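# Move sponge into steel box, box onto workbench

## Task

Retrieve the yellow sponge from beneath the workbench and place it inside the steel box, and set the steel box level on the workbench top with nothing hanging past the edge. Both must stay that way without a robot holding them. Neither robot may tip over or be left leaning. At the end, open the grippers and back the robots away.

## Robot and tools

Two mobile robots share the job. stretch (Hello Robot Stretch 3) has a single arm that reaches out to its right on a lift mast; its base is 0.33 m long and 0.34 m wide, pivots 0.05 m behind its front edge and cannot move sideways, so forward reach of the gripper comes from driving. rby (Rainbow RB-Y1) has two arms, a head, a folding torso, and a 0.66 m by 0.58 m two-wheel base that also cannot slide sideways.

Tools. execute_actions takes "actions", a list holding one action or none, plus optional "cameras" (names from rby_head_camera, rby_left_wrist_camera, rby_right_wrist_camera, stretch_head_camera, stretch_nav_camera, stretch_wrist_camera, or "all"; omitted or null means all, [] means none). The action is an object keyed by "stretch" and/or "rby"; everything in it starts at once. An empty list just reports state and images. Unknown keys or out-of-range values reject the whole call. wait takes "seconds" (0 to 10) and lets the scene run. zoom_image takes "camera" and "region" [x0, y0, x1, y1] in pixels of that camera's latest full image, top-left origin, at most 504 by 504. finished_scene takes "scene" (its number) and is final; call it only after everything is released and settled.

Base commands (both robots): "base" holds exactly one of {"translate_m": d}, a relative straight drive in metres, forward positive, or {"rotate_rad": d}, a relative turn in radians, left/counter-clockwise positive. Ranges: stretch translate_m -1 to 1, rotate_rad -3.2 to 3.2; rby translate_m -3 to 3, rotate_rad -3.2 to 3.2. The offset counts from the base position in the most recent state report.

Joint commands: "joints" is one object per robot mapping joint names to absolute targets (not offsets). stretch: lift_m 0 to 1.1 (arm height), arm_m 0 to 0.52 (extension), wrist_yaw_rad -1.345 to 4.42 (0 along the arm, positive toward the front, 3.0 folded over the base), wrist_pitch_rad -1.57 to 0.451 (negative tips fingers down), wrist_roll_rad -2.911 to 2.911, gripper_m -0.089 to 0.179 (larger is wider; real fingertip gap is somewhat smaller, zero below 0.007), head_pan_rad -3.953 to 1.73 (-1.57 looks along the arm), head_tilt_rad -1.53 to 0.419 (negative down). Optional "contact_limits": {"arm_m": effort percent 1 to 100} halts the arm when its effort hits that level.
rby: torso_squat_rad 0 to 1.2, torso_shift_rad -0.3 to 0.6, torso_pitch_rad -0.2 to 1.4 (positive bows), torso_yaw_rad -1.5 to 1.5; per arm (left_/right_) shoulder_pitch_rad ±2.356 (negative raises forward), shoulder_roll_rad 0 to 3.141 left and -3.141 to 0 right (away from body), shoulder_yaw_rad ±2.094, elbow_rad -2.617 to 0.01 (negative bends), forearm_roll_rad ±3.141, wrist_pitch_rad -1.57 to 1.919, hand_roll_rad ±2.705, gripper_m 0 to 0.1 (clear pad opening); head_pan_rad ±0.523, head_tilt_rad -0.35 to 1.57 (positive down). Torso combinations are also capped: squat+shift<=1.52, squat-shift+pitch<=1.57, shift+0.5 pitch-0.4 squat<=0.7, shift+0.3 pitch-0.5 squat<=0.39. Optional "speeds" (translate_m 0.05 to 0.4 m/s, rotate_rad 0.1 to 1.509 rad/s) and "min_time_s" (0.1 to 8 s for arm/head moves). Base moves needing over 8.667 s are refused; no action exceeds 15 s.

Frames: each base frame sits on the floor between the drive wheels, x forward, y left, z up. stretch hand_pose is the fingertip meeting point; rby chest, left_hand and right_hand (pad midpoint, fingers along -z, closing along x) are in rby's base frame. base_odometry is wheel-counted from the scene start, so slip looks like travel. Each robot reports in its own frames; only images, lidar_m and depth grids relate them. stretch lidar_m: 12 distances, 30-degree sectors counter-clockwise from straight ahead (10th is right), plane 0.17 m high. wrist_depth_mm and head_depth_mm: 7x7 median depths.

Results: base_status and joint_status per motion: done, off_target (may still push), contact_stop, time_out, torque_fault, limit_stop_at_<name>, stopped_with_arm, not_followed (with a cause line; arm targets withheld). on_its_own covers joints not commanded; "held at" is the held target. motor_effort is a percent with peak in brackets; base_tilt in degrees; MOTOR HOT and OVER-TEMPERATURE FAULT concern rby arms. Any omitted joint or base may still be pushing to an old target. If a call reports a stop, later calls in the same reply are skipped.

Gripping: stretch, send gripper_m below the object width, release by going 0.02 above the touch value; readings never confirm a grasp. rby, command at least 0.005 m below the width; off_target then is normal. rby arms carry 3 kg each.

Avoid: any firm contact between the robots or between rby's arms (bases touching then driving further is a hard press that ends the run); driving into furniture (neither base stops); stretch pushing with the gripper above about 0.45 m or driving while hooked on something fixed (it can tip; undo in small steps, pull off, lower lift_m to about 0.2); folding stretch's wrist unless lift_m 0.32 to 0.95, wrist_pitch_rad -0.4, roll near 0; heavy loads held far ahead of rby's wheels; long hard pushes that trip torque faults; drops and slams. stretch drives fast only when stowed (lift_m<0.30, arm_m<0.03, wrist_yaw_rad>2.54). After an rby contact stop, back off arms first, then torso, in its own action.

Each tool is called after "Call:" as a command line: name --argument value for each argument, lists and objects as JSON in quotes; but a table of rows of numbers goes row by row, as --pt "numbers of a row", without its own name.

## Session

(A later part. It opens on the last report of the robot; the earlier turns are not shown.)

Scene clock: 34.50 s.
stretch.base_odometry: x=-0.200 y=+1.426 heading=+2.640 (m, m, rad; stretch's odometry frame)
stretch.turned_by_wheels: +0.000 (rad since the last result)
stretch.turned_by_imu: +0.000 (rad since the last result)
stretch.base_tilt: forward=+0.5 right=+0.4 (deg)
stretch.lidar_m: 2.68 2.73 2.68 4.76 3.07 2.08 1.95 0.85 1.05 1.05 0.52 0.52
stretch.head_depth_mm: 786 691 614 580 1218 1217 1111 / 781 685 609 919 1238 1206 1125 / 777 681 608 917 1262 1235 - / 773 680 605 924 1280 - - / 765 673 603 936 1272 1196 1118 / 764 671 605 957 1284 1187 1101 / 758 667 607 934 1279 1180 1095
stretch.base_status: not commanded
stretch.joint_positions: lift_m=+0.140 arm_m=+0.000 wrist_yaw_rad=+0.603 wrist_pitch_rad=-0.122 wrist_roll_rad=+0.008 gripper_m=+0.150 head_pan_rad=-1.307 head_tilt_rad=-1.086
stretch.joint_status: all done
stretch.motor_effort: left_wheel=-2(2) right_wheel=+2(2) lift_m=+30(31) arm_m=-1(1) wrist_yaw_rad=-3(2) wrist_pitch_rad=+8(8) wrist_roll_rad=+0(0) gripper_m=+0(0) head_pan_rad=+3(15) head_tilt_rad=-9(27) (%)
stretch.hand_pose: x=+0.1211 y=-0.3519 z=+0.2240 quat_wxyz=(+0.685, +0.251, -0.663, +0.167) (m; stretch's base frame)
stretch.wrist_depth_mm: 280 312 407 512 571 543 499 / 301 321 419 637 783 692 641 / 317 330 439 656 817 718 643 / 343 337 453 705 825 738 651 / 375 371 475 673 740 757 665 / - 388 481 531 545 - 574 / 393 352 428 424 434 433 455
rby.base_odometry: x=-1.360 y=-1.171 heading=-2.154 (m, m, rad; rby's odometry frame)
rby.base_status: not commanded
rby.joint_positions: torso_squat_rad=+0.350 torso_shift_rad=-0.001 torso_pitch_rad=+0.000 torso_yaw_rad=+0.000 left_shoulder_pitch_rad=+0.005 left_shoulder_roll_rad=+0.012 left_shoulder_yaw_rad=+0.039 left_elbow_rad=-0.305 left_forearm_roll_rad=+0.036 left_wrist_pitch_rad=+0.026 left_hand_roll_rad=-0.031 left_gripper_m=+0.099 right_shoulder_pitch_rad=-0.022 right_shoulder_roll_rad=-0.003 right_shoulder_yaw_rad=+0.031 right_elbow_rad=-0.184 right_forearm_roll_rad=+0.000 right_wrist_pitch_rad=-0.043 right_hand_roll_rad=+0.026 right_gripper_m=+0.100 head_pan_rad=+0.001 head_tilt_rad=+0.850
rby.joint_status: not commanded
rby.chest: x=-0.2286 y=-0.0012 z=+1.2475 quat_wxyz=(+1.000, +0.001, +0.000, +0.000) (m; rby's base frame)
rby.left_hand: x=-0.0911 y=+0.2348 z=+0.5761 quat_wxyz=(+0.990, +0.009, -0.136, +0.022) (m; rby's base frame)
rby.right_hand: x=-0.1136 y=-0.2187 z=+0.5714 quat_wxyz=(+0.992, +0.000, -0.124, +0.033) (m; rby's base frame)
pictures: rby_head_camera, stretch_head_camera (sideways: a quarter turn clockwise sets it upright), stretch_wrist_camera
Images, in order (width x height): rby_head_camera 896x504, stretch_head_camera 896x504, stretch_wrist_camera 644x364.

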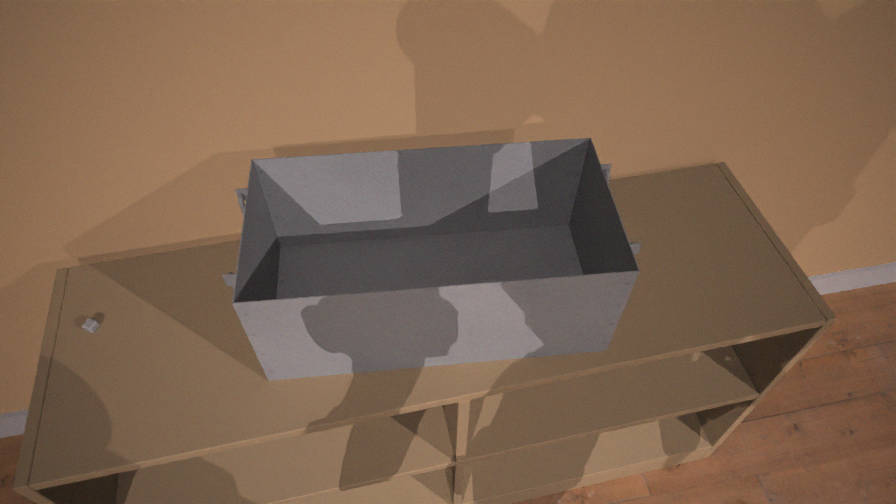

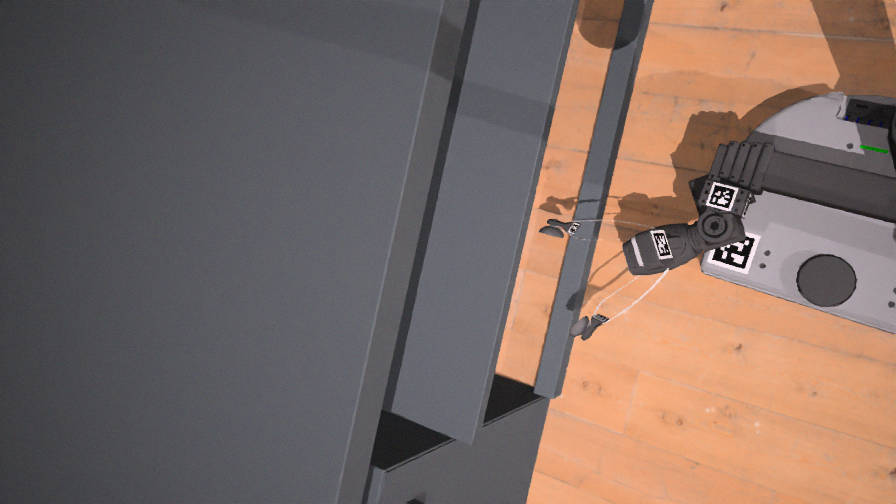

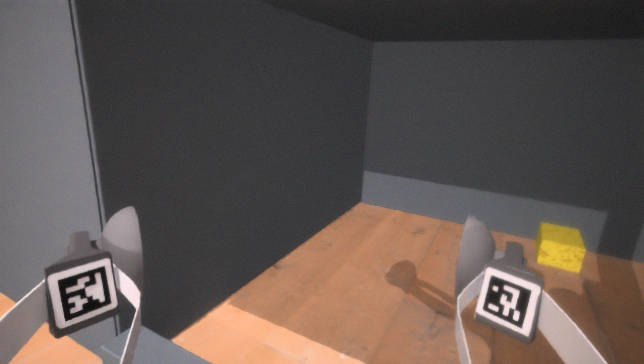

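Call:
execute_actions --actions '[{"stretch":{"joints":{"wrist_yaw_rad":0.0,"lift_m":0.12}},"rby":{"base":{"rotate_rad":0.1},"joints":{"left_elbow_rad":-2.0,"right_elbow_rad":-2.0,"left_wrist_pitch_rad":1.0,"right_wrist_pitch_rad":1.0,"left_hand_roll_rad":1.57,"right_hand_roll_rad":1.57,"torso_squat_rad":0.1}}}]' --cameras '[]'

Call:
execute_actions --actions '[{"rby":{"joints":{"left_elbow_rad":-1.3,"right_elbow_rad":-1.3,"left_wrist_pitch_rad":1.8,"right_wrist_pitch_rad":1.8,"left_shoulder_pitch_rad":-0.8,"right_shoulder_pitch_rad":-0.8,"left_shoulder_roll_rad":0.15,"right_shoulder_roll_rad":-0.15,"torso_pitch_rad":0.3,"head_tilt_rad":0.7}}}]' --cameras '["rby_head_camera","stretch_head_camera","stretch_wrist_camera"]'

Scene clock: 38.33 s.
stretch.base_odometry: x=-0.200 y=+1.426 heading=+2.640 (m, m, rad; stretch's odometry frame)
stretch.turned_by_wheels: +0.000 (rad since the last result)
stretch.turned_by_imu: +0.001 (rad since the last result)
stretch.base_tilt: forward=+0.7 right=+0.4 (deg)
stretch.lidar_m: 2.67 2.74 2.63 4.77 3.07 2.09 1.95 0.85 1.06 1.05 0.52 0.52
stretch.head_depth_mm: 782 689 614 578 1215 1210 1120 / 781 684 612 918 1233 1212 1117 / 773 680 609 920 1262 1215 - / 776 677 604 922 1274 1223 - / 768 675 603 938 1283 1193 1112 / 763 671 604 960 1279 1184 1102 / 757 665 608 931 1279 1178 1096
stretch.base_status: not commanded
stretch.joint_positions: lift_m=+0.120 arm_m=+0.000 wrist_yaw_rad=+0.003 wrist_pitch_rad=-0.122 wrist_roll_rad=+0.008 gripper_m=+0.150 head_pan_rad=-1.307 head_tilt_rad=-1.086
stretch.joint_status: all done
stretch.motor_effort: left_wheel=-2(2) right_wheel=+1(2) lift_m=+31(32) arm_m=+0(0) wrist_yaw_rad=-3(4) wrist_pitch_rad=+8(8) wrist_roll_rad=+0(0) gripper_m=+1(0) head_pan_rad=+2(3) head_tilt_rad=-9(9) (%)
stretch.hand_pose: x=-0.0208 y=-0.3962 z=+0.2041 quat_wxyz=(+0.703, +0.044, -0.708, -0.042) (m; stretch's base frame)
stretch.wrist_depth_mm: 555 710 727 715 673 636 607 / 552 742 753 773 781 821 827 / 565 763 774 821 807 839 835 / 565 787 813 812 899 885 831 / 552 658 655 680 708 770 746 / - 478 496 497 510 - 534 / 368 388 395 394 411 396 423
rby.base_odometry: x=-1.361 y=-1.171 heading=-2.055 (m, m, rad; rby's odometry frame)
rby.base_status: done
rby.joint_positions: torso_squat_rad=+0.100 torso_shift_rad=-0.001 torso_pitch_rad=+0.000 torso_yaw_rad=+0.000 left_shoulder_pitch_rad=+0.005 left_shoulder_roll_rad=+0.012 left_shoulder_yaw_rad=+0.039 left_elbow_rad=-2.000 left_forearm_roll_rad=+0.036 left_wrist_pitch_rad=+1.000 left_hand_roll_rad=+1.570 left_gripper_m=+0.099 right_shoulder_pitch_rad=-0.022 right_shoulder_roll_rad=-0.003 right_shoulder_yaw_rad=+0.031 right_elbow_rad=-2.000 right_forearm_roll_rad=+0.000 right_wrist_pitch_rad=+1.000 right_hand_roll_rad=+1.570 right_gripper_m=+0.100 head_pan_rad=+0.001 head_tilt_rad=+0.850
rby.joint_status: all done
rby.chest: x=-0.2286 y=-0.0012 z=+1.2864 quat_wxyz=(+1.000, +0.001, +0.000, +0.000) (m; rby's base frame)
rby.left_hand: x=+0.2403 y=+0.2356 z=+1.0426 quat_wxyz=(+0.610, -0.339, -0.337, +0.632) (m; rby's base frame)
rby.right_hand: x=+0.2484 y=-0.2035 z=+1.0536 quat_wxyz=(+0.605, -0.339, -0.351, +0.629) (m; rby's base frame)
pictures: none
No camera images: the call's "cameras" was empty. Leave "cameras" out to get every camera's image.

Scene clock: 40.13 s.
stretch.base_odometry: x=-0.200 y=+1.426 heading=+2.640 (m, m, rad; stretch's odometry frame)
stretch.turned_by_wheels: +0.000 (rad since the last result)
stretch.turned_by_imu: +0.000 (rad since the last result)
stretch.base_tilt: forward=+0.6 right=+0.3 (deg)
stretch.lidar_m: 2.67 2.73 2.63 4.76 3.09 2.08 1.95 0.85 1.06 1.05 0.52 0.52
stretch.head_depth_mm: 785 691 613 576 1214 1208 1117 / 777 685 609 923 1225 1205 1121 / 778 682 607 914 1259 1218 - / 772 678 604 930 1278 1218 - / 767 674 603 935 1286 1196 1117 / 764 670 605 954 1274 1190 1102 / 758 664 607 930 1275 1190 1091
stretch.base_status: not commanded
stretch.joint_positions: lift_m=+0.120 arm_m=+0.000 wrist_yaw_rad=+0.003 wrist_pitch_rad=-0.122 wrist_roll_rad=+0.008 gripper_m=+0.150 head_pan_rad=-1.307 head_tilt_rad=-1.086
stretch.joint_status: not commanded
stretch.motor_effort: left_wheel=-2(2) right_wheel=+1(2) lift_m=+31(31) arm_m=+0(0) wrist_yaw_rad=-3(3) wrist_pitch_rad=+8(7) wrist_roll_rad=+0(0) gripper_m=+1(1) head_pan_rad=+2(2) head_tilt_rad=-9(9) (%)
stretch.hand_pose: x=-0.0208 y=-0.3962 z=+0.2041 quat_wxyz=(+0.703, +0.044, -0.708, -0.042) (m; stretch's base frame)
stretch.wrist_depth_mm: 561 714 718 750 687 632 590 / 566 732 756 762 808 823 821 / 565 750 792 787 827 875 828 / 557 785 805 873 845 872 845 / 549 663 666 688 697 775 731 / - 483 495 499 519 - 544 / 369 388 389 398 406 396 431
rby.base_odometry: x=-1.361 y=-1.171 heading=-2.055 (m, m, rad; rby's odometry frame)
rby.base_status: not commanded
rby.joint_positions: torso_squat_rad=+0.100 torso_shift_rad=-0.001 torso_pitch_rad=+0.300 torso_yaw_rad=+0.000 left_shoulder_pitch_rad=-0.800 left_shoulder_roll_rad=+0.150 left_shoulder_yaw_rad=+0.039 left_elbow_rad=-1.300 left_forearm_roll_rad=+0.036 left_wrist_pitch_rad=+1.800 left_hand_roll_rad=+1.570 left_gripper_m=+0.099 right_shoulder_pitch_rad=-0.800 right_shoulder_roll_rad=-0.150 right_shoulder_yaw_rad=+0.031 right_elbow_rad=-1.300 right_forearm_roll_rad=+0.000 right_wrist_pitch_rad=+1.800 right_hand_roll_rad=+1.570 right_gripper_m=+0.100 head_pan_rad=+0.001 head_tilt_rad=+0.700
rby.joint_status: all done
rby.chest: x=-0.1371 y=-0.0012 z=+1.2726 quat_wxyz=(+0.989, +0.001, +0.149, +0.000) (m; rby's base frame)
rby.left_hand: x=+0.2902 y=+0.2061 z=+0.9082 quat_wxyz=(+0.764, +0.047, -0.028, +0.643) (m; rby's base frame)
rby.right_hand: x=+0.2892 y=-0.2043 z=+0.9066 quat_wxyz=(+0.621, -0.051, +0.070, +0.779) (m; rby's base frame)
pictures: rby_head_camera, stretch_head_camera (sideways: a quarter turn clockwise sets it upright), stretch_wrist_camera
Images, in order (width x height): rby_head_camera 896x504, stretch_head_camera 896x504, stretch_wrist_camera 644x364.

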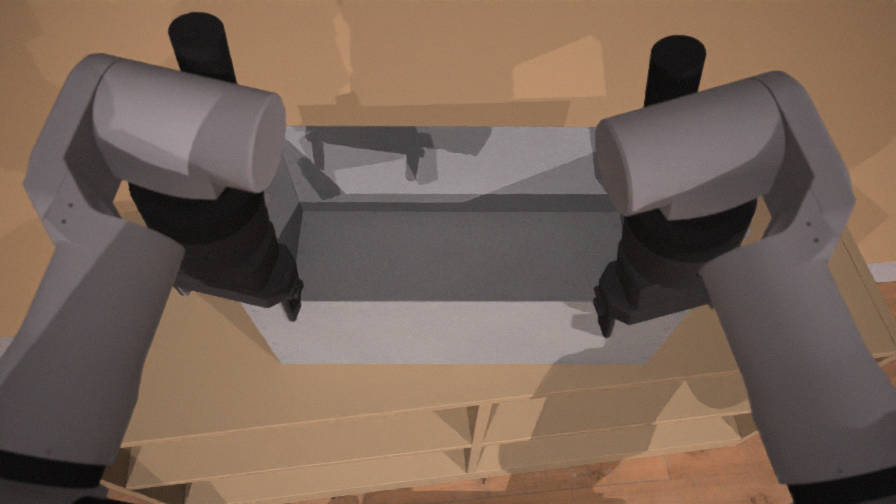

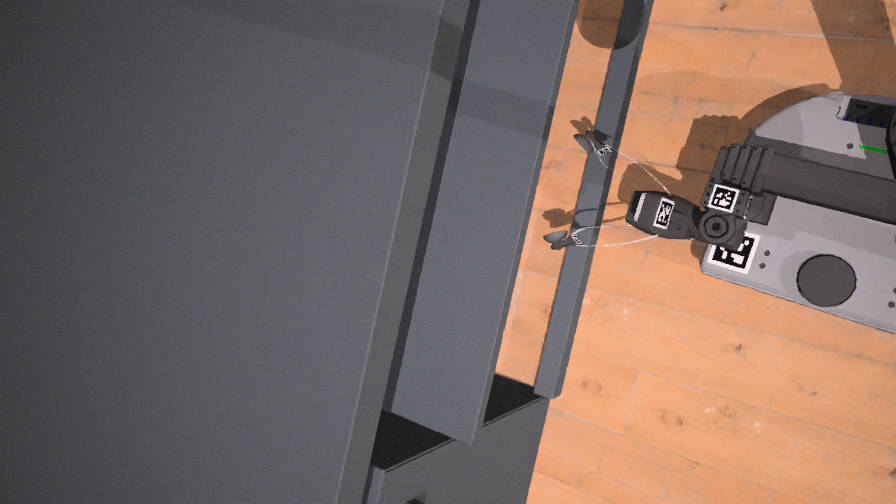

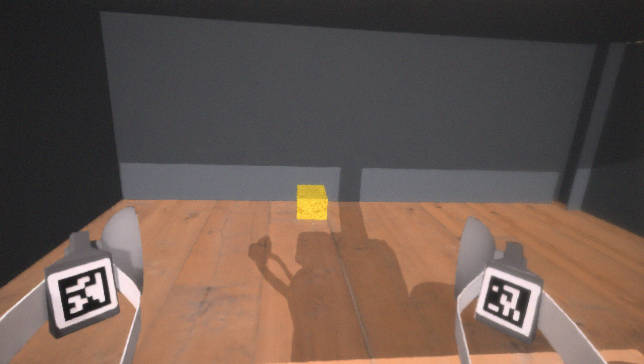

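Call:
execute_actions --actions '[{"stretch":{"joints":{"arm_m":0.3},"contact_limits":{"arm_m":25}},"rby":{"joints":{"left_shoulder_roll_rad":0.28,"right_shoulder_roll_rad":-0.28}}}]' --cameras '["rby_head_camera","rby_left_wrist_camera","rby_right_wrist_camera","stretch_head_camera","stretch_wrist_camera"]'

Scene clock: 43.93 s.
stretch.base_odometry: x=-0.200 y=+1.426 heading=+2.640 (m, m, rad; stretch's odometry frame)
stretch.turned_by_wheels: +0.000 (rad since the last result)
stretch.turned_by_imu: +0.001 (rad since the last result)
stretch.base_tilt: forward=+0.7 right=+0.3 (deg)
stretch.lidar_m: 2.68 2.73 2.63 4.78 3.08 2.09 1.95 0.85 1.06 1.05 0.52 0.52
stretch.head_depth_mm: 785 690 612 581 1218 1209 1116 / 778 684 610 918 1070 1202 1121 / 775 682 608 916 1259 1230 - / 772 679 603 926 1275 1221 - / 767 675 603 938 1287 1197 1115 / 762 672 605 961 1276 1197 1092 / 760 665 607 932 1278 1182 1093
stretch.base_status: not commanded
stretch.joint_positions: lift_m=+0.120 arm_m=+0.300 wrist_yaw_rad=+0.001 wrist_pitch_rad=-0.121 wrist_roll_rad=+0.008 gripper_m=+0.150 head_pan_rad=-1.307 head_tilt_rad=-1.086
stretch.joint_status: all done
stretch.motor_effort: left_wheel=-2(2) right_wheel=+2(2) lift_m=+31(31) arm_m=+4(5) wrist_yaw_rad=-1(2) wrist_pitch_rad=+8(8) wrist_roll_rad=+0(1) gripper_m=+0(0) head_pan_rad=+2(2) head_tilt_rad=-9(9) (%)
stretch.contact_limits: arm_m 25 (drawing in: default 24, maximum 39; extending or still: default 32, maximum 53)
stretch.hand_pose: x=-0.0211 y=-0.6961 z=+0.2041 quat_wxyz=(+0.703, +0.044, -0.708, -0.043) (m; stretch's base frame)
stretch.wrist_depth_mm: 430 439 456 470 471 491 510 / 448 458 476 484 501 514 531 / 469 482 490 513 514 529 548 / 483 499 521 531 537 561 573 / 512 521 539 546 568 590 612 / - 480 484 469 515 - 537 / 362 381 393 395 405 399 428
rby.base_odometry: x=-1.361 y=-1.171 heading=-2.055 (m, m, rad; rby's odometry frame)
rby.base_status: not commanded
rby.joint_positions: torso_squat_rad=+0.100 torso_shift_rad=-0.001 torso_pitch_rad=+0.300 torso_yaw_rad=+0.000 left_shoulder_pitch_rad=-0.800 left_shoulder_roll_rad=+0.280 left_shoulder_yaw_rad=+0.039 left_elbow_rad=-1.300 left_forearm_roll_rad=+0.036 left_wrist_pitch_rad=+1.800 left_hand_roll_rad=+1.570 left_gripper_m=+0.099 right_shoulder_pitch_rad=-0.800 right_shoulder_roll_rad=-0.280 right_shoulder_yaw_rad=+0.031 right_elbow_rad=-1.300 right_forearm_roll_rad=+0.000 right_wrist_pitch_rad=+1.800 right_hand_roll_rad=+1.570 right_gripper_m=+0.100 head_pan_rad=+0.001 head_tilt_rad=+0.700
rby.joint_status: all done
rby.chest: x=-0.1371 y=-0.0012 z=+1.2726 quat_wxyz=(+0.989, +0.001, +0.149, +0.000) (m; rby's base frame)
rby.left_hand: x=+0.3027 y=+0.2784 z=+0.9241 quat_wxyz=(+0.740, +0.081, -0.075, +0.663) (m; rby's base frame)
rby.right_hand: x=+0.3020 y=-0.2766 z=+0.9219 quat_wxyz=(+0.640, -0.097, +0.105, +0.755) (m; rby's base frame)
pictures: rby_head_camera, rby_left_wrist_camera, rby_right_wrist_camera, stretch_head_camera (sideways: a quarter turn clockwise sets it upright), stretch_wrist_camera
Images, in order (width x height): rby_head_camera 896x504, rby_left_wrist_camera 644x364, rby_right_wrist_camera 644x364, stretch_head_camera 896x504, stretch_wrist_camera 644x364.

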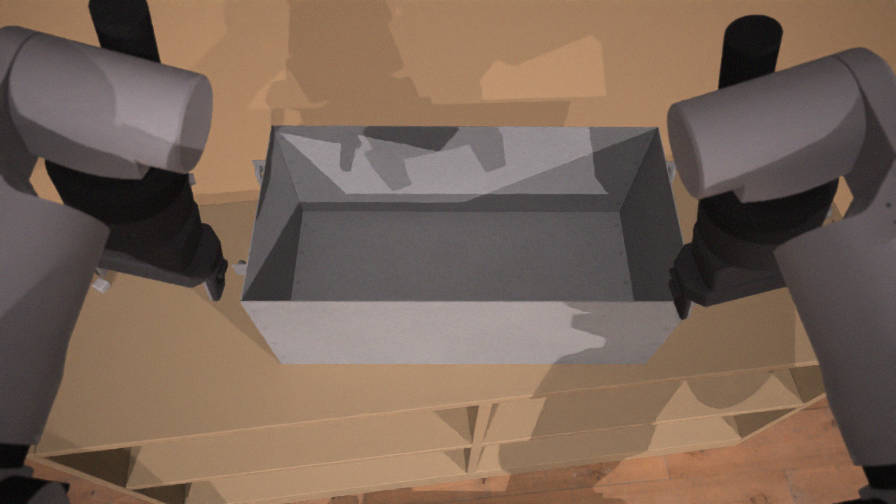

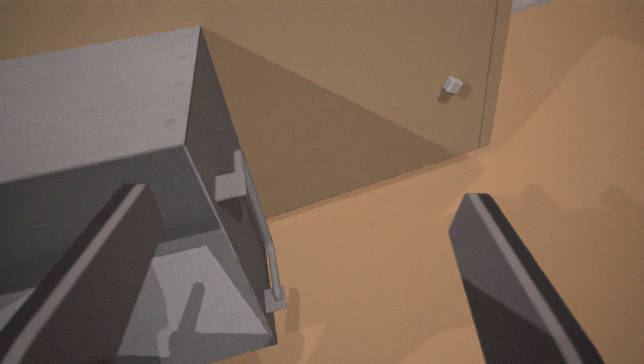

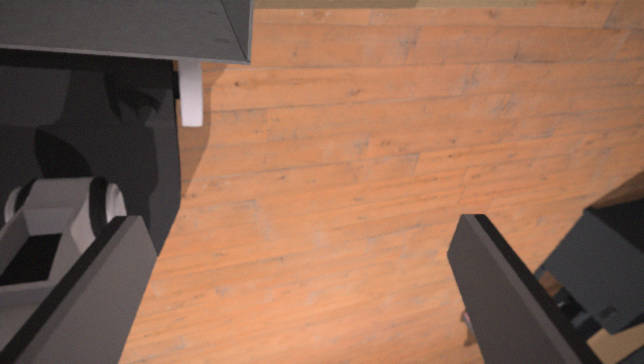

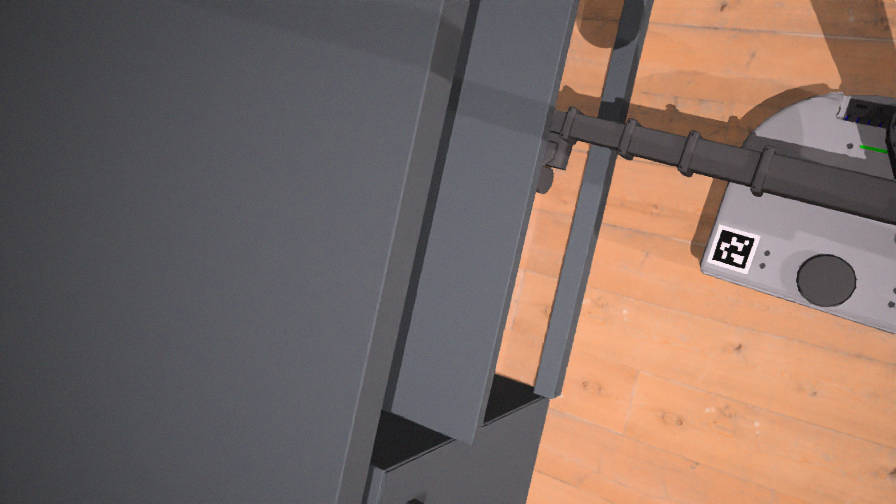

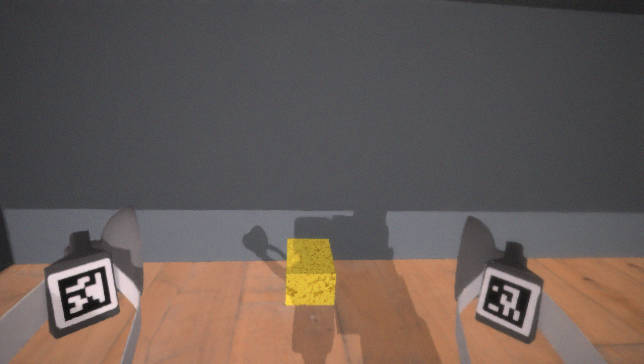

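Call:
execute_actions --actions '[{"stretch":{"joints":{"arm_m":0.5,"wrist_pitch_rad":-0.45,"lift_m":0.09},"contact_limits":{"arm_m":25}},"rby":{"base":{"translate_m":0.08},"joints":{"torso_shift_rad":0.15,"right_shoulder_roll_rad":-0.3,"left_shoulder_roll_rad":0.26}}}]' --cameras '["rby_head_camera","rby_left_wrist_camera","rby_right_wrist_camera","stretch_wrist_camera"]'

Scene clock: 47.97 s.
stretch.base_odometry: x=-0.200 y=+1.426 heading=+2.640 (m, m, rad; stretch's odometry frame)
stretch.turned_by_wheels: +0.000 (rad since the last result)
stretch.turned_by_imu: +0.001 (rad since the last result)
stretch.base_tilt: forward=+0.7 right=+0.3 (deg)
stretch.lidar_m: 2.68 2.73 2.68 4.77 3.09 2.08 1.96 0.85 1.06 1.05 0.52 0.52
stretch.head_depth_mm: 782 688 614 577 1222 1205 1119 / 781 687 611 919 1229 1214 1123 / 774 680 607 918 1257 1212 - / 768 678 607 925 1269 1226 - / 765 675 600 934 1279 1190 1110 / 760 669 603 955 1272 1189 1100 / 758 670 605 930 1270 1192 1098
stretch.base_status: not commanded
stretch.joint_positions: lift_m=+0.090 arm_m=+0.500 wrist_yaw_rad=+0.001 wrist_pitch_rad=-0.463 wrist_roll_rad=+0.008 gripper_m=+0.150 head_pan_rad=-1.307 head_tilt_rad=-1.086
stretch.joint_status: all done
stretch.motor_effort: left_wheel=-2(2) right_wheel=+2(1) lift_m=+31(32) arm_m=+4(5) wrist_yaw_rad=-2(2) wrist_pitch_rad=+4(7) wrist_roll_rad=+0(0) gripper_m=+0(1) head_pan_rad=+2(3) head_tilt_rad=-9(9) (%)
stretch.contact_limits: arm_m 25 (drawing in: default 24, maximum 39; extending or still: default 32, maximum 53)
stretch.hand_pose: x=-0.0212 y=-0.8632 z=+0.0931 quat_wxyz=(+0.686, +0.162, -0.690, -0.163) (m; stretch's base frame)
stretch.wrist_depth_mm: 267 272 281 283 293 300 307 / 287 298 303 314 317 327 338 / 315 324 331 337 349 363 371 / 337 340 350 296 378 385 394 / 293 301 302 264 317 332 329 / - 253 257 262 267 - 279 / 213 221 226 229 232 231 243
rby.base_odometry: x=-1.398 y=-1.242 heading=-2.054 (m, m, rad; rby's odometry frame)
rby.base_status: done
rby.joint_positions: torso_squat_rad=+0.100 torso_shift_rad=+0.150 torso_pitch_rad=+0.300 torso_yaw_rad=+0.000 left_shoulder_pitch_rad=-0.800 left_shoulder_roll_rad=+0.260 left_shoulder_yaw_rad=+0.039 left_elbow_rad=-1.300 left_forearm_roll_rad=+0.036 left_wrist_pitch_rad=+1.800 left_hand_roll_rad=+1.570 left_gripper_m=+0.099 right_shoulder_pitch_rad=-0.800 right_shoulder_roll_rad=-0.300 right_shoulder_yaw_rad=+0.031 right_elbow_rad=-1.300 right_forearm_roll_rad=+0.000 right_wrist_pitch_rad=+1.800 right_hand_roll_rad=+1.570 right_gripper_m=+0.100 head_pan_rad=+0.001 head_tilt_rad=+0.700
rby.joint_status: all done
rby.chest: x=-0.0324 y=-0.0012 z=+1.2648 quat_wxyz=(+0.989, +0.001, +0.150, +0.000) (m; rby's base frame)
rby.left_hand: x=+0.4058 y=+0.2674 z=+0.9133 quat_wxyz=(+0.744, +0.076, -0.068, +0.660) (m; rby's base frame)
rby.right_hand: x=+0.4083 y=-0.2875 z=+0.9171 quat_wxyz=(+0.643, -0.104, +0.110, +0.751) (m; rby's base frame)
pictures: rby_head_camera, rby_left_wrist_camera, rby_right_wrist_camera, stretch_wrist_camera
Images, in order (width x height): rby_head_camera 896x504, rby_left_wrist_camera 644x364, rby_right_wrist_camera 644x364, stretch_wrist_camera 644x364.

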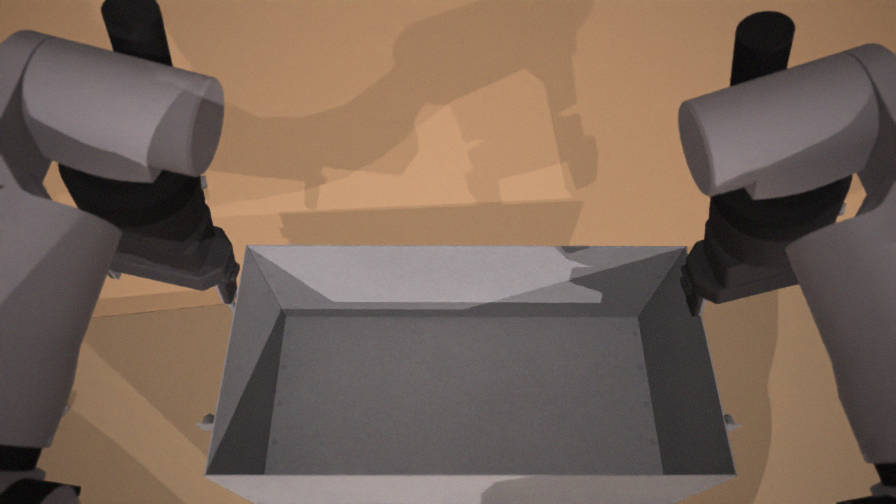

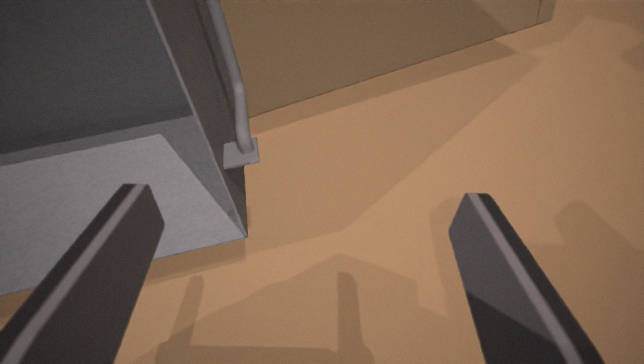

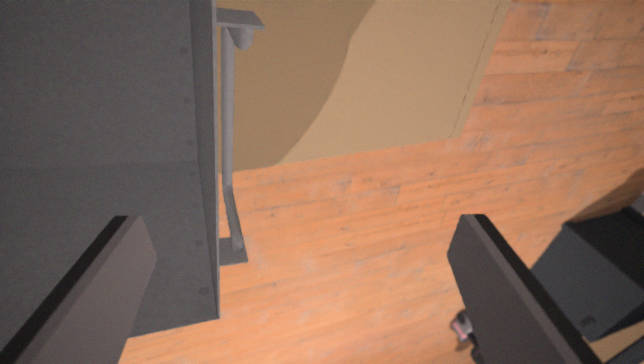

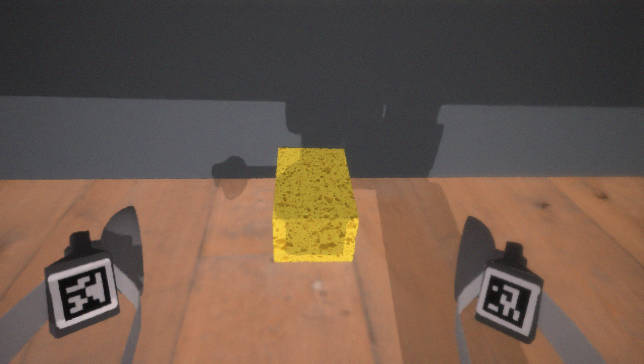

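Call:
execute_actions --actions '[{"stretch":{"joints":{"arm_m":0.0,"wrist_pitch_rad":-0.12,"lift_m":0.13}},"rby":{"joints":{"torso_shift_rad":0.08,"right_shoulder_roll_rad":-0.22,"left_shoulder_roll_rad":0.18}}}]' --cameras '["rby_left_wrist_camera","rby_right_wrist_camera"]'

Call:
execute_actions --actions '[{"stretch":{"base":{"rotate_rad":-0.4}},"rby":{"joints":{"torso_squat_rad":0.3}}}]' --cameras '["rby_head_camera","rby_left_wrist_camera","rby_right_wrist_camera"]'

Call:
execute_actions --actions '[{"stretch":{"base":{"translate_m":0.25}}}]' --cameras '[]'

Call:
execute_actions --actions '[{"stretch":{"base":{"rotate_rad":0.4}}}]' --cameras '[]'

Call:
execute_actions --actions '[{"stretch":{"base":{"translate_m":-0.23}}}]' --cameras '["stretch_wrist_camera","stretch_head_camera"]'

Scene clock: 55.30 s.
stretch.base_odometry: x=-0.200 y=+1.426 heading=+2.640 (m, m, rad; stretch's odometry frame)
stretch.turned_by_wheels: +0.000 (rad since the last result)
stretch.turned_by_imu: +0.001 (rad since the last result)
stretch.base_tilt: forward=+0.7 right=+0.3 (deg)
stretch.lidar_m: 2.69 2.73 2.68 4.74 3.06 2.09 1.96 0.85 1.06 1.05 0.52 0.52
stretch.head_depth_mm: 783 689 613 578 1224 1211 1118 / 777 687 612 920 1231 1209 1123 / 775 678 610 917 1262 1222 - / 770 678 605 926 1262 1223 - / 767 676 602 933 1277 1192 1112 / 762 671 604 958 1287 1188 1099 / 757 668 605 930 1268 1181 1098
stretch.base_status: not commanded
stretch.joint_positions: lift_m=+0.130 arm_m=+0.000 wrist_yaw_rad=+0.001 wrist_pitch_rad=-0.142 wrist_roll_rad=+0.008 gripper_m=+0.150 head_pan_rad=-1.307 head_tilt_rad=-1.086
stretch.joint_status: all done
stretch.motor_effort: left_wheel=-2(2) right_wheel=+2(1) lift_m=+52(56) arm_m=-3(3) wrist_yaw_rad=-2(2) wrist_pitch_rad=+8(6) wrist_roll_rad=+0(0) gripper_m=+0(0) head_pan_rad=+3(2) head_tilt_rad=-9(10) (%)
stretch.hand_pose: x=-0.0212 y=-0.3955 z=+0.2083 quat_wxyz=(+0.703, +0.051, -0.708, -0.050) (m; stretch's base frame)
stretch.wrist_depth_mm: 549 694 727 751 709 685 623 / 550 725 732 768 781 819 807 / 559 769 790 797 858 873 806 / 570 764 826 837 883 874 859 / 534 650 636 662 685 755 717 / - 477 485 501 514 - 538 / 366 392 394 405 404 398 427
rby.base_odometry: x=-1.398 y=-1.242 heading=-2.054 (m, m, rad; rby's odometry frame)
rby.base_status: not commanded
rby.joint_positions: torso_squat_rad=+0.100 torso_shift_rad=+0.080 torso_pitch_rad=+0.300 torso_yaw_rad=+0.000 left_shoulder_pitch_rad=-0.800 left_shoulder_roll_rad=+0.180 left_shoulder_yaw_rad=+0.039 left_elbow_rad=-1.300 left_forearm_roll_rad=+0.036 left_wrist_pitch_rad=+1.800 left_hand_roll_rad=+1.570 left_gripper_m=+0.099 right_shoulder_pitch_rad=-0.800 right_shoulder_roll_rad=-0.220 right_shoulder_yaw_rad=+0.031 right_elbow_rad=-1.300 right_forearm_roll_rad=+0.000 right_wrist_pitch_rad=+1.800 right_hand_roll_rad=+1.570 right_gripper_m=+0.100 head_pan_rad=+0.001 head_tilt_rad=+0.700
rby.joint_status: all done
rby.chest: x=-0.0810 y=-0.0012 z=+1.2704 quat_wxyz=(+0.989, +0.001, +0.149, +0.000) (m; rby's base frame)
rby.left_hand: x=+0.3498 y=+0.2229 z=+0.9091 quat_wxyz=(+0.759, +0.055, -0.039, +0.648) (m; rby's base frame)
rby.right_hand: x=+0.3530 y=-0.2433 z=+0.9117 quat_wxyz=(+0.632, -0.076, +0.088, +0.766) (m; rby's base frame)
pictures: rby_left_wrist_camera, rby_right_wrist_camera
Images, in order (width x height): rby_left_wrist_camera 644x364, rby_right_wrist_camera 644x364.

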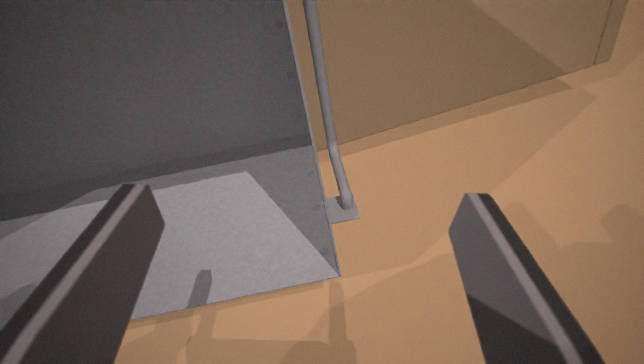

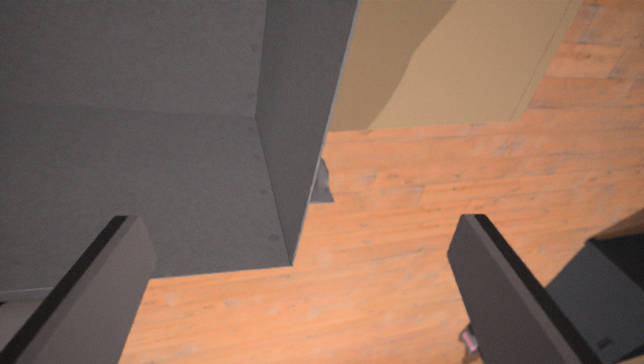

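Scene clock: 56.87 s.
stretch.base_odometry: x=-0.200 y=+1.426 heading=+2.240 (m, m, rad; stretch's odometry frame)
stretch.turned_by_wheels: -0.400 (rad since the last result)
stretch.turned_by_imu: -0.395 (rad since the last result)
stretch.base_tilt: forward=+0.7 right=+0.3 (deg)
stretch.lidar_m: 0.59 2.69 2.80 2.67 4.85 2.68 2.01 1.95 0.85 1.08 1.05 0.52
stretch.head_depth_mm: 784 687 618 976 1314 1209 1123 / 780 686 609 961 1297 1213 1124 / 779 684 607 939 1290 1217 - / 770 679 605 927 1294 1224 - / 763 673 601 923 1255 1192 1115 / 764 672 599 907 1247 1192 1092 / 760 668 596 901 1223 1178 1096
stretch.base_status: done
stretch.joint_positions: lift_m=+0.130 arm_m=+0.000 wrist_yaw_rad=+0.001 wrist_pitch_rad=-0.142 wrist_roll_rad=+0.008 gripper_m=+0.150 head_pan_rad=-1.307 head_tilt_rad=-1.087
stretch.joint_status: not commanded
stretch.motor_effort: left_wheel=+2(6) right_wheel=-3(5) lift_m=+52(52) arm_m=-4(3) wrist_yaw_rad=-1(1) wrist_pitch_rad=+8(8) wrist_roll_rad=+0(0) gripper_m=+1(1) head_pan_rad=+3(3) head_tilt_rad=-9(8) (%)
stretch.hand_pose: x=-0.0212 y=-0.3955 z=+0.2083 quat_wxyz=(+0.703, +0.051, -0.708, -0.050) (m; stretch's base frame)
stretch.wrist_depth_mm: 629 680 746 801 728 628 537 / 639 690 804 920 933 697 560 / 665 748 840 971 917 699 565 / 697 750 870 946 900 707 571 / 640 650 641 653 674 700 558 / - 480 494 501 507 - 485 / 368 388 392 401 338 371 426
rby.base_odometry: x=-1.398 y=-1.242 heading=-2.054 (m, m, rad; rby's odometry frame)
rby.base_status: not commanded
rby.joint_positions: torso_squat_rad=+0.300 torso_shift_rad=+0.080 torso_pitch_rad=+0.300 torso_yaw_rad=+0.000 left_shoulder_pitch_rad=-0.800 left_shoulder_roll_rad=+0.180 left_shoulder_yaw_rad=+0.039 left_elbow_rad=-1.300 left_forearm_roll_rad=+0.036 left_wrist_pitch_rad=+1.800 left_hand_roll_rad=+1.570 left_gripper_m=+0.099 right_shoulder_pitch_rad=-0.800 right_shoulder_roll_rad=-0.220 right_shoulder_yaw_rad=+0.031 right_elbow_rad=-1.300 right_forearm_roll_rad=+0.000 right_wrist_pitch_rad=+1.800 right_hand_roll_rad=+1.570 right_gripper_m=+0.100 head_pan_rad=+0.001 head_tilt_rad=+0.700
rby.joint_status: all done
rby.chest: x=-0.0831 y=-0.0012 z=+1.2427 quat_wxyz=(+0.989, +0.001, +0.149, +0.000) (m; rby's base frame)
rby.left_hand: x=+0.3476 y=+0.2230 z=+0.8814 quat_wxyz=(+0.759, +0.055, -0.039, +0.648) (m; rby's base frame)
rby.right_hand: x=+0.3508 y=-0.2433 z=+0.8840 quat_wxyz=(+0.632, -0.076, +0.088, +0.766) (m; rby's base frame)
pictures: rby_head_camera, rby_left_wrist_camera, rby_right_wrist_camera
Images, in order (width x height): rby_head_camera 896x504, rby_left_wrist_camera 644x364, rby_right_wrist_camera 644x364.

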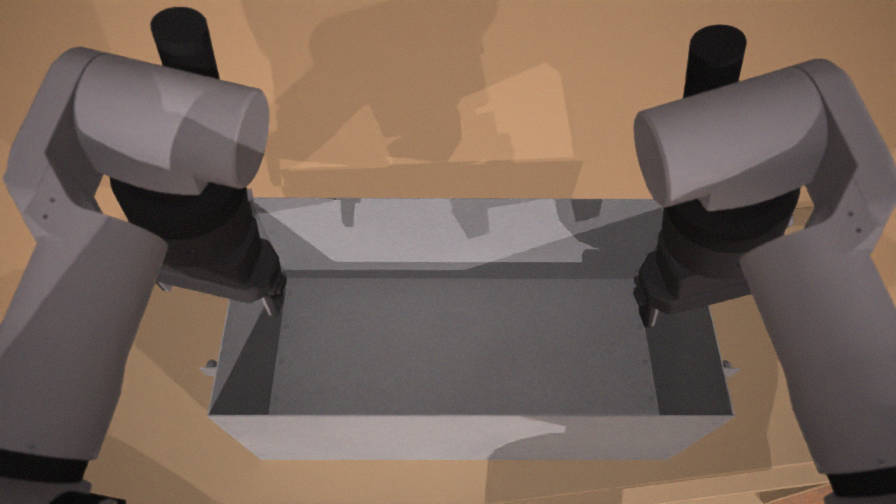

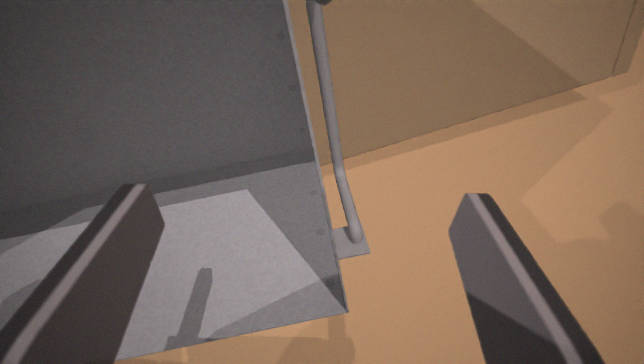

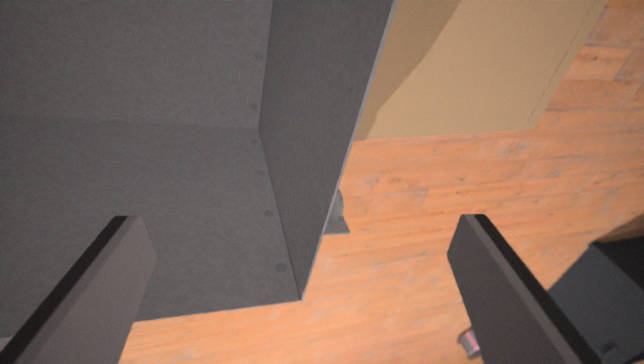

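Scene clock: 60.47 s.
stretch.base_odometry: x=-0.355 y=+1.622 heading=+2.240 (m, m, rad; stretch's odometry frame)
stretch.turned_by_wheels: +0.000 (rad since the last result)
stretch.turned_by_imu: +0.001 (rad since the last result)
stretch.base_tilt: forward=+0.6 right=+0.3 (deg)
stretch.lidar_m: 0.42 2.46 2.59 2.65 4.97 2.99 2.23 1.02 1.04 0.96 0.36 0.30
stretch.head_depth_mm: 784 687 613 563 1257 1216 1113 / 781 685 611 550 913 1212 1119 / 775 681 608 549 898 1215 - / 773 678 605 546 877 1210 - / 766 675 601 545 861 1184 1120 / 760 670 598 541 844 1172 1102 / 758 668 596 539 732 1164 1099
stretch.base_status: done
stretch.joint_positions: lift_m=+0.130 arm_m=+0.000 wrist_yaw_rad=+0.001 wrist_pitch_rad=-0.142 wrist_roll_rad=+0.008 gripper_m=+0.150 head_pan_rad=-1.307 head_tilt_rad=-1.087
stretch.joint_status: not commanded
stretch.motor_effort: left_wheel=+2(7) right_wheel=-3(2) lift_m=+52(52) arm_m=-4(4) wrist_yaw_rad=-1(1) wrist_pitch_rad=+8(8) wrist_roll_rad=+0(0) gripper_m=+0(1) head_pan_rad=+3(2) head_tilt_rad=-9(9) (%)
stretch.hand_pose: x=-0.0212 y=-0.3955 z=+0.2083 quat_wxyz=(+0.703, +0.051, -0.708, -0.050) (m; stretch's base frame)
stretch.wrist_depth_mm: 539 609 655 722 722 668 640 / 559 617 684 791 908 937 717 / 576 657 712 825 972 913 762 / 599 676 745 861 953 925 753 / 597 644 654 666 681 732 698 / - 472 486 494 504 - 532 / 370 388 390 404 408 400 428
rby.base_odometry: x=-1.398 y=-1.242 heading=-2.054 (m, m, rad; rby's odometry frame)
rby.base_status: not commanded
rby.joint_positions: torso_squat_rad=+0.300 torso_shift_rad=+0.080 torso_pitch_rad=+0.300 torso_yaw_rad=+0.000 left_shoulder_pitch_rad=-0.800 left_shoulder_roll_rad=+0.180 left_shoulder_yaw_rad=+0.039 left_elbow_rad=-1.300 left_forearm_roll_rad=+0.036 left_wrist_pitch_rad=+1.800 left_hand_roll_rad=+1.570 left_gripper_m=+0.099 right_shoulder_pitch_rad=-0.800 right_shoulder_roll_rad=-0.220 right_shoulder_yaw_rad=+0.031 right_elbow_rad=-1.300 right_forearm_roll_rad=+0.000 right_wrist_pitch_rad=+1.800 right_hand_roll_rad=+1.570 right_gripper_m=+0.100 head_pan_rad=+0.001 head_tilt_rad=+0.700
rby.joint_status: not commanded
rby.chest: x=-0.0831 y=-0.0012 z=+1.2427 quat_wxyz=(+0.989, +0.001, +0.149, +0.000) (m; rby's base frame)
rby.left_hand: x=+0.3476 y=+0.2230 z=+0.8814 quat_wxyz=(+0.759, +0.055, -0.039, +0.648) (m; rby's base frame)
rby.right_hand: x=+0.3508 y=-0.2433 z=+0.8840 quat_wxyz=(+0.632, -0.076, +0.088, +0.766) (m; rby's base frame)
pictures: none
No camera images: the call's "cameras" was empty. Leave "cameras" out to get every camera's image.

Scene clock: 62.03 s.
stretch.base_odometry: x=-0.355 y=+1.622 heading=+2.640 (m, m, rad; stretch's odometry frame)
stretch.turned_by_wheels: +0.400 (rad since the last result)
stretch.turned_by_imu: +0.395 (rad since the last result)
stretch.base_tilt: forward=+0.6 right=+0.1 (deg)
stretch.lidar_m: 0.75 2.51 2.65 4.89 3.43 2.31 2.19 1.02 1.00 0.62 0.30 0.37
stretch.head_depth_mm: 787 685 613 553 524 1171 1117 / 781 684 608 549 842 1191 1121 / 776 680 607 548 856 1204 - / 770 676 608 546 865 1212 - / 764 675 599 543 908 1190 1118 / 760 672 599 549 1014 1189 1107 / 758 665 597 552 1125 1189 1092
stretch.base_status: done
stretch.joint_positions: lift_m=+0.130 arm_m=+0.000 wrist_yaw_rad=+0.001 wrist_pitch_rad=-0.142 wrist_roll_rad=+0.008 gripper_m=+0.150 head_pan_rad=-1.307 head_tilt_rad=-1.087
stretch.joint_status: not commanded
stretch.motor_effort: left_wheel=-2(5) right_wheel=+2(4) lift_m=+52(52) arm_m=-3(3) wrist_yaw_rad=-2(2) wrist_pitch_rad=+8(8) wrist_roll_rad=+0(0) gripper_m=+0(0) head_pan_rad=+2(2) head_tilt_rad=-9(9) (%)
stretch.hand_pose: x=-0.0212 y=-0.3955 z=+0.2083 quat_wxyz=(+0.703, +0.051, -0.708, -0.050) (m; stretch's base frame)
stretch.wrist_depth_mm: 231 352 622 636 658 666 641 / 230 358 624 666 690 705 728 / 229 356 689 697 710 739 752 / 233 362 709 726 752 776 796 / 221 417 653 663 670 753 716 / - 440 496 500 511 - 534 / 236 357 394 400 404 404 432
rby.base_odometry: x=-1.398 y=-1.242 heading=-2.054 (m, m, rad; rby's odometry frame)
rby.base_status: not commanded
rby.joint_positions: torso_squat_rad=+0.300 torso_shift_rad=+0.080 torso_pitch_rad=+0.300 torso_yaw_rad=+0.000 left_shoulder_pitch_rad=-0.800 left_shoulder_roll_rad=+0.180 left_shoulder_yaw_rad=+0.039 left_elbow_rad=-1.300 left_forearm_roll_rad=+0.036 left_wrist_pitch_rad=+1.800 left_hand_roll_rad=+1.570 left_gripper_m=+0.099 right_shoulder_pitch_rad=-0.800 right_shoulder_roll_rad=-0.220 right_shoulder_yaw_rad=+0.031 right_elbow_rad=-1.300 right_forearm_roll_rad=+0.000 right_wrist_pitch_rad=+1.800 right_hand_roll_rad=+1.570 right_gripper_m=+0.100 head_pan_rad=+0.001 head_tilt_rad=+0.700
rby.joint_status: not commanded
rby.chest: x=-0.0831 y=-0.0012 z=+1.2427 quat_wxyz=(+0.989, +0.001, +0.149, +0.000) (m; rby's base frame)
rby.left_hand: x=+0.3476 y=+0.2230 z=+0.8814 quat_wxyz=(+0.759, +0.055, -0.039, +0.648) (m; rby's base frame)
rby.right_hand: x=+0.3508 y=-0.2433 z=+0.8840 quat_wxyz=(+0.632, -0.076, +0.088, +0.766) (m; rby's base frame)
pictures: none
No camera images: the call's "cameras" was empty. Leave "cameras" out to get every camera's image.

Scene clock: 65.37 s.
stretch.base_odometry: x=-0.154 y=+1.511 heading=+2.640 (m, m, rad; stretch's odometry frame)
stretch.turned_by_wheels: +0.000 (rad since the last result)
stretch.turned_by_imu: +0.000 (rad since the last result)
stretch.base_tilt: forward=+0.7 right=+0.3 (deg)
stretch.lidar_m: 0.90 2.74 2.75 4.87 3.08 2.08 1.96 0.81 1.02 0.96 0.52 0.45
stretch.head_depth_mm: 784 688 613 554 842 1188 1118 / 780 685 612 549 862 1187 1119 / 773 682 607 548 873 1196 - / 774 676 604 546 888 1220 - / 767 673 599 551 1205 1190 1114 / 766 672 600 556 1219 1191 1102 / 760 668 597 562 1216 1179 1098
stretch.base_status: done
stretch.joint_positions: lift_m=+0.130 arm_m=+0.000 wrist_yaw_rad=+0.001 wrist_pitch_rad=-0.142 wrist_roll_rad=+0.008 gripper_m=+0.150 head_pan_rad=-1.307 head_tilt_rad=-1.087
stretch.joint_status: not commanded
stretch.motor_effort: left_wheel=-2(6) right_wheel=+2(3) lift_m=+52(52) arm_m=-3(3) wrist_yaw_rad=-1(1) wrist_pitch_rad=+8(8) wrist_roll_rad=+0(0) gripper_m=+0(0) head_pan_rad=+2(2) head_tilt_rad=-9(9) (%)
stretch.hand_pose: x=-0.0212 y=-0.3955 z=+0.2083 quat_wxyz=(+0.703, +0.051, -0.708, -0.050) (m; stretch's base frame)
stretch.wrist_depth_mm: 560 624 638 656 678 679 620 / 571 642 663 678 689 719 749 / 562 666 695 725 729 767 770 / 567 700 717 734 762 774 797 / 563 642 647 645 678 743 721 / - 479 485 498 515 - 545 / 368 389 396 399 408 401 431
rby.base_odometry: x=-1.398 y=-1.242 heading=-2.054 (m, m, rad; rby's odometry frame)
rby.base_status: not commanded
rby.joint_positions: torso_squat_rad=+0.300 torso_shift_rad=+0.080 torso_pitch_rad=+0.300 torso_yaw_rad=+0.000 left_shoulder_pitch_rad=-0.800 left_shoulder_roll_rad=+0.180 left_shoulder_yaw_rad=+0.039 left_elbow_rad=-1.300 left_forearm_roll_rad=+0.036 left_wrist_pitch_rad=+1.800 left_hand_roll_rad=+1.570 left_gripper_m=+0.099 right_shoulder_pitch_rad=-0.800 right_shoulder_roll_rad=-0.220 right_shoulder_yaw_rad=+0.031 right_elbow_rad=-1.300 right_forearm_roll_rad=+0.000 right_wrist_pitch_rad=+1.800 right_hand_roll_rad=+1.570 right_gripper_m=+0.100 head_pan_rad=+0.001 head_tilt_rad=+0.700
rby.joint_status: not commanded
rby.chest: x=-0.0831 y=-0.0012 z=+1.2427 quat_wxyz=(+0.989, +0.001, +0.149, +0.000) (m; rby's base frame)
rby.left_hand: x=+0.3476 y=+0.2230 z=+0.8814 quat_wxyz=(+0.759, +0.055, -0.039, +0.648) (m; rby's base frame)
rby.right_hand: x=+0.3508 y=-0.2433 z=+0.8840 quat_wxyz=(+0.632, -0.076, +0.088, +0.766) (m; rby's base frame)
pictures: stretch_head_camera (sideways: a quarter turn clockwise sets it upright), stretch_wrist_camera
Images, in order (width x height): stretch_head_camera 896x504, stretch_wrist_camera 644x364.

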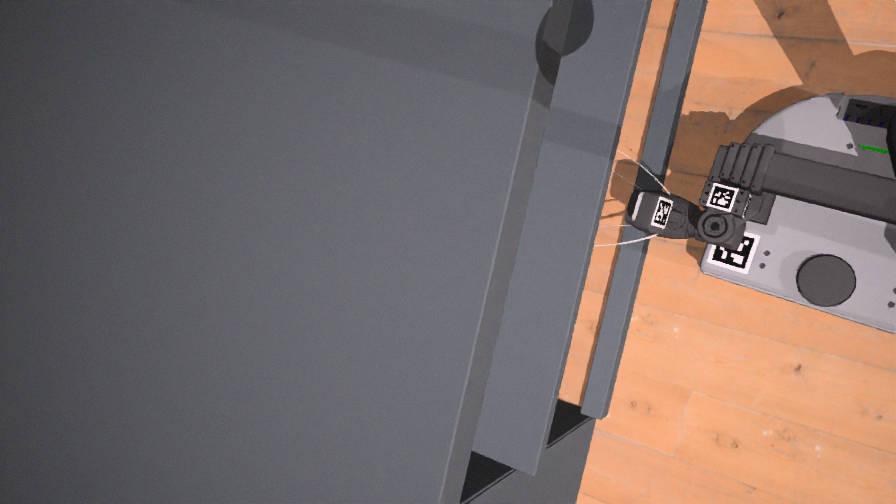

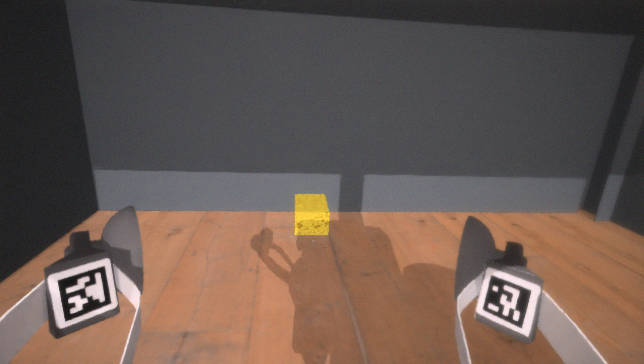

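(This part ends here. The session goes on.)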